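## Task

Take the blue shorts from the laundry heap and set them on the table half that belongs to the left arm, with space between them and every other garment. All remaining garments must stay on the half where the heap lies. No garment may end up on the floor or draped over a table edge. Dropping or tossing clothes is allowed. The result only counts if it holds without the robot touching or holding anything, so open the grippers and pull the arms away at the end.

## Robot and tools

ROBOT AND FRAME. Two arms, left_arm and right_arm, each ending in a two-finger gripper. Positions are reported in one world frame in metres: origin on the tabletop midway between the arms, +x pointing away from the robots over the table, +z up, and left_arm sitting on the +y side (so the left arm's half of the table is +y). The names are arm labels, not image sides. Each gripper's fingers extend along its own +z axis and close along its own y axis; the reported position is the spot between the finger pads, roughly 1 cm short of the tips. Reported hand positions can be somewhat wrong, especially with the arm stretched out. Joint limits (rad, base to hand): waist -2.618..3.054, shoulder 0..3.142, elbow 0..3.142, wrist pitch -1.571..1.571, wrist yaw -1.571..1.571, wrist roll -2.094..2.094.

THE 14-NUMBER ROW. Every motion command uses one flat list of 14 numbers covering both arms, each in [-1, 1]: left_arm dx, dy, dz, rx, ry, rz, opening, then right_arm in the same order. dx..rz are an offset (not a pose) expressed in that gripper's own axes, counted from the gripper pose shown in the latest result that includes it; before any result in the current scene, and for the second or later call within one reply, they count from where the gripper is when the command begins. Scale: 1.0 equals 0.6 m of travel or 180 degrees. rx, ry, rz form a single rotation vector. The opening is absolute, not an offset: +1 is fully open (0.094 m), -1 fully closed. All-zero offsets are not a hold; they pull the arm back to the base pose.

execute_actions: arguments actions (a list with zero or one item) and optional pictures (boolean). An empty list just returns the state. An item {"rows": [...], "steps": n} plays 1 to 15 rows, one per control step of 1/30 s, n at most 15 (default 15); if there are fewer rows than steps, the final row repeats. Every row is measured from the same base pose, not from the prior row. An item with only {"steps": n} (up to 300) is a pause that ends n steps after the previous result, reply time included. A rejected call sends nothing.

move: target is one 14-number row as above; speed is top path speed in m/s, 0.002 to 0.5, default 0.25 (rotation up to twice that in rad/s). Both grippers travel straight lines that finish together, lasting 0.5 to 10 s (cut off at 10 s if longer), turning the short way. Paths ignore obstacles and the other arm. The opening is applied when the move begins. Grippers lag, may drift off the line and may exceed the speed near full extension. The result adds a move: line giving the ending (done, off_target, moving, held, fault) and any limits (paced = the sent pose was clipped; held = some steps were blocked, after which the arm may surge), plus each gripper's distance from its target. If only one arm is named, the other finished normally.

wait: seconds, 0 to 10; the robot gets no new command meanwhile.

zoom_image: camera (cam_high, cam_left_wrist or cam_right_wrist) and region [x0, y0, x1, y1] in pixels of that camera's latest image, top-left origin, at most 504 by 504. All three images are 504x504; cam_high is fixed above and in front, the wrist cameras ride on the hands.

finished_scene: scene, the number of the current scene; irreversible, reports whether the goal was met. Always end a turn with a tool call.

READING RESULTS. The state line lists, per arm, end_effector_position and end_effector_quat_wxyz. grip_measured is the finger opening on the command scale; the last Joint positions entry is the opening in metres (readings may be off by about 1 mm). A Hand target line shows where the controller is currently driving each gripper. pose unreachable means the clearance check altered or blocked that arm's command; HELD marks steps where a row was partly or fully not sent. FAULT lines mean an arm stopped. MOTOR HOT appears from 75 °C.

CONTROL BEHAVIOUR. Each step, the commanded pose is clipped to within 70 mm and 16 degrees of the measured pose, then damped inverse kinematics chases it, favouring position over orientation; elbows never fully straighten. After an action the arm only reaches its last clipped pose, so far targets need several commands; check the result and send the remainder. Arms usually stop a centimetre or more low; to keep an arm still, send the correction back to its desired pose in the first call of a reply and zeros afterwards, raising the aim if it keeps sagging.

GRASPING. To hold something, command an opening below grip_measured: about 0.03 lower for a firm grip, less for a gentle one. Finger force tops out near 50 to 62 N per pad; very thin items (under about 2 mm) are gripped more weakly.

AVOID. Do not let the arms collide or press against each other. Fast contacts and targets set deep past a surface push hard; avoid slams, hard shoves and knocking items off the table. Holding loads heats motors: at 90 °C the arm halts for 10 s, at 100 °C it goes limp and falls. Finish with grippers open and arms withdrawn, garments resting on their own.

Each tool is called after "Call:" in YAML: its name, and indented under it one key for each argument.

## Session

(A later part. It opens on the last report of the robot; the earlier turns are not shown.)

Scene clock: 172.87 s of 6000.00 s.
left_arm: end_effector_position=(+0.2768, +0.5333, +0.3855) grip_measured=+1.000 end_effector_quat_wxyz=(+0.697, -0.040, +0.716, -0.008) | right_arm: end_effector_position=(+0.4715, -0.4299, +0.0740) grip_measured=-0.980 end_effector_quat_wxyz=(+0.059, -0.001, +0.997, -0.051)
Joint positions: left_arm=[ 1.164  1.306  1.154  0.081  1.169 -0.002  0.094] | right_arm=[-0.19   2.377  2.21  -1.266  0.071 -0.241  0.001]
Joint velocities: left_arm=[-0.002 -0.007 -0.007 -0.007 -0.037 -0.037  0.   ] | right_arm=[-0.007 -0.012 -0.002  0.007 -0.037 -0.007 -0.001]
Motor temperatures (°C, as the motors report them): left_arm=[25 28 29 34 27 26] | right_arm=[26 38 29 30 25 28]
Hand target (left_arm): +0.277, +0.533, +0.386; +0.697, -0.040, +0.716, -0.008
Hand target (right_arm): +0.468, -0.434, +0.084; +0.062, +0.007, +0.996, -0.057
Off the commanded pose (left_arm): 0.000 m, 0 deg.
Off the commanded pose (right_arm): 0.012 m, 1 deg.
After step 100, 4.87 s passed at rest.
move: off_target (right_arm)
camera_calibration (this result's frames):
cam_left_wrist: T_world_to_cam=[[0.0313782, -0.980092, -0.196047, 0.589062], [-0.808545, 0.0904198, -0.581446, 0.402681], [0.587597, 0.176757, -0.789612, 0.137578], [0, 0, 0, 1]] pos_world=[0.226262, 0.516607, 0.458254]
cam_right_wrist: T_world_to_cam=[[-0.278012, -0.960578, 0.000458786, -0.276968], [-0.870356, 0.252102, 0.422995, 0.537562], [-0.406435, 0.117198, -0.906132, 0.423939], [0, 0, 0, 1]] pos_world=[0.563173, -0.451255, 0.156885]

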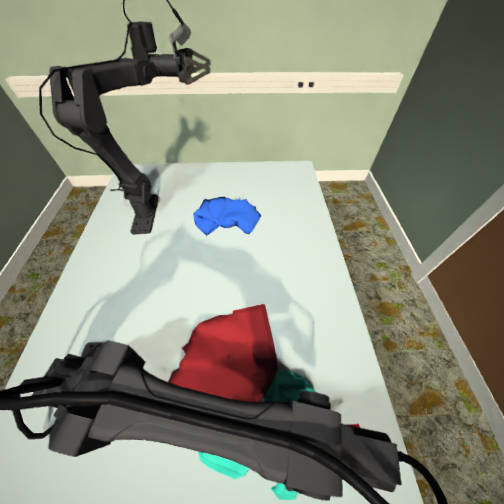

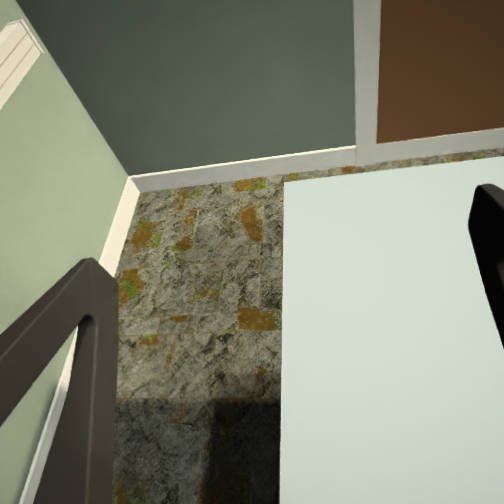

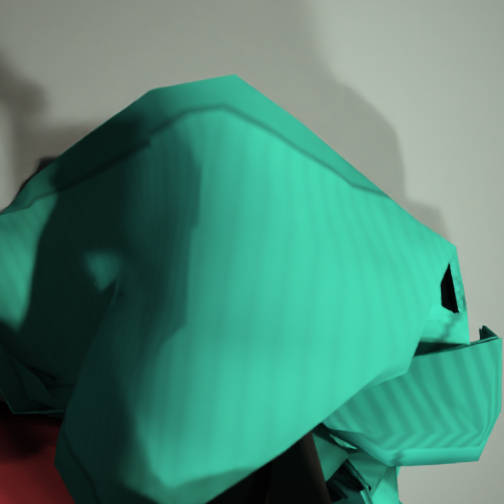

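Call:
execute_actions:
  actions:
    - {"rows": [[0, 0, 0, 0, 0, 0, 1, 0, 0, 0, 0, 0, 0, 1]], "steps": 10}
  pictures: false

Call:
move:
  target: [0, 0, 0, 0, 0, 0, 1, 0.1889, -0.1572, -0.4045, 0, -0.25, 0, 1]
  speed: 0.3

Scene clock: 183.73 s of 6000.00 s.
left_arm: end_effector_position=(+0.2768, +0.5333, +0.3855) grip_measured=+1.000 end_effector_quat_wxyz=(+0.697, -0.040, +0.716, -0.008) | right_arm: end_effector_position=(+0.4713, -0.4299, +0.0740) grip_measured=+1.000 end_effector_quat_wxyz=(+0.058, -0.000, +0.997, -0.051)
Joint positions: left_arm=[ 1.164  1.306  1.154  0.081  1.169 -0.002  0.094] | right_arm=[-0.19   2.377  2.21  -1.266  0.071 -0.24   0.094]
Joint velocities: left_arm=[-0.002  0.012 -0.002 -0.007  0.007  0.007  0.   ] | right_arm=[0.002 0.007 0.032 0.051 0.022 0.066 0.   ]
Motor temperatures (°C, as the motors report them): left_arm=[25 28 29 34 27 26] | right_arm=[26 39 28 29 25 28]
Hand target (left_arm): +0.277, +0.533, +0.386; +0.697, -0.040, +0.716, -0.008
Hand target (right_arm): +0.472, -0.430, +0.074; +0.059, -0.001, +0.997, -0.051
Off the commanded pose (left_arm): 0.000 m, 0 deg.
Off the commanded pose (right_arm): 0.000 m, 0 deg.
Steps of this call (steps 1 to 90: nothing new was sent; then 7.53 s passed at rest; steps 91 to 100: all 10 steps of this action). Readings (end_effector_position):
91: left_arm (+0.2768, +0.5333, +0.3855) | right_arm (+0.4713, -0.4299, +0.0740)
92: left_arm (+0.2768, +0.5333, +0.3855) | right_arm (+0.4713, -0.4299, +0.0740)
94: left_arm (+0.2768, +0.5333, +0.3855) | right_arm (+0.4713, -0.4299, +0.0740)
98: left_arm (+0.2768, +0.5333, +0.3855) | right_arm (+0.4713, -0.4299, +0.0740)
100: the state above

Scene clock: 185.93 s of 6000.00 s.
left_arm: end_effector_position=(+0.2768, +0.5333, +0.3855) grip_measured=+1.000 end_effector_quat_wxyz=(+0.697, -0.040, +0.716, -0.008) | right_arm: end_effector_position=(+0.3328, -0.5048, +0.3087) grip_measured=+1.000 end_effector_quat_wxyz=(+0.421, -0.014, +0.906, -0.051)
Joint positions: left_arm=[ 1.164  1.306  1.154  0.081  1.169 -0.002  0.094] | right_arm=[-0.699  1.472  1.606 -0.939 -0.475 -0.579  0.094]
Joint velocities: left_arm=[ 0.002 -0.022  0.002 -0.007 -0.051  0.022  0.   ] | right_arm=[ 0.012  0.002 -0.002 -0.007 -0.095 -0.051  0.   ]
Motor temperatures (°C, as the motors report them): left_arm=[25 28 29 34 27 26] | right_arm=[26 39 28 29 25 28]
Hand target (left_arm): +0.277, +0.533, +0.386; +0.697, -0.040, +0.716, -0.008
Hand target (right_arm): +0.332, -0.502, +0.317; +0.433, -0.022, +0.900, -0.053
Off the commanded pose (left_arm): 0.000 m, 0 deg.
Off the commanded pose (right_arm): 0.006 m, 2 deg.
move: done
camera_calibration (this result's frames):
cam_left_wrist: T_world_to_cam=[[0.0313782, -0.980092, -0.196047, 0.589062], [-0.808545, 0.0904198, -0.581446, 0.402681], [0.587597, 0.176757, -0.789612, 0.137578], [0, 0, 0, 1]] pos_world=[0.226262, 0.516607, 0.458254]
cam_right_wrist: T_world_to_cam=[[-0.151358, -0.975774, -0.157977, -0.38845], [-0.937343, 0.192421, -0.290451, 0.548862], [0.313813, 0.104117, -0.943759, 0.354289], [0, 0, 0, 1]] pos_world=[0.344497, -0.521539, 0.432415]

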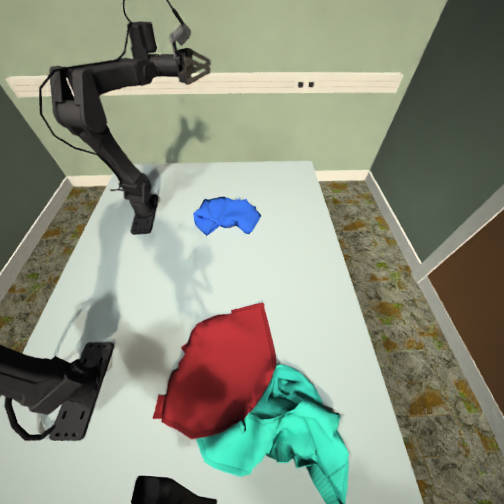

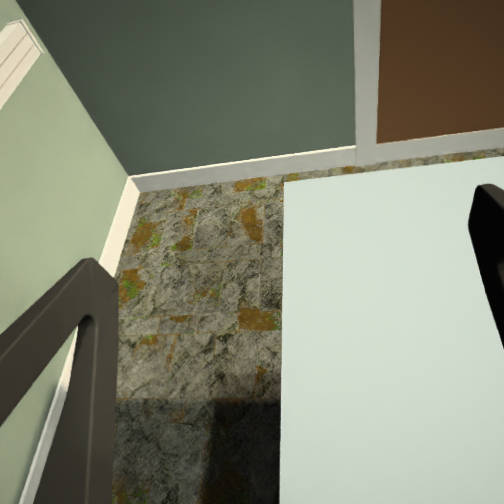

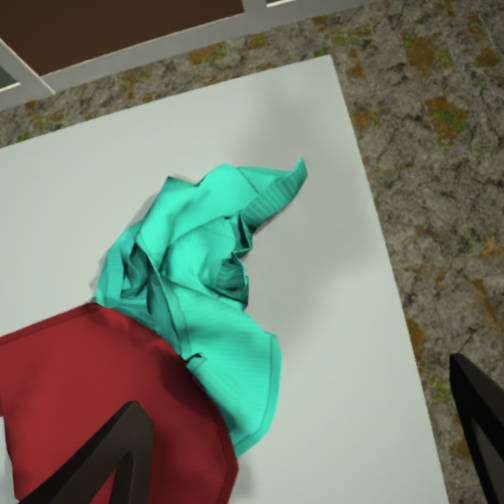

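Call:
finished_scene:
  scene: 2

The scene is finished: the task was done.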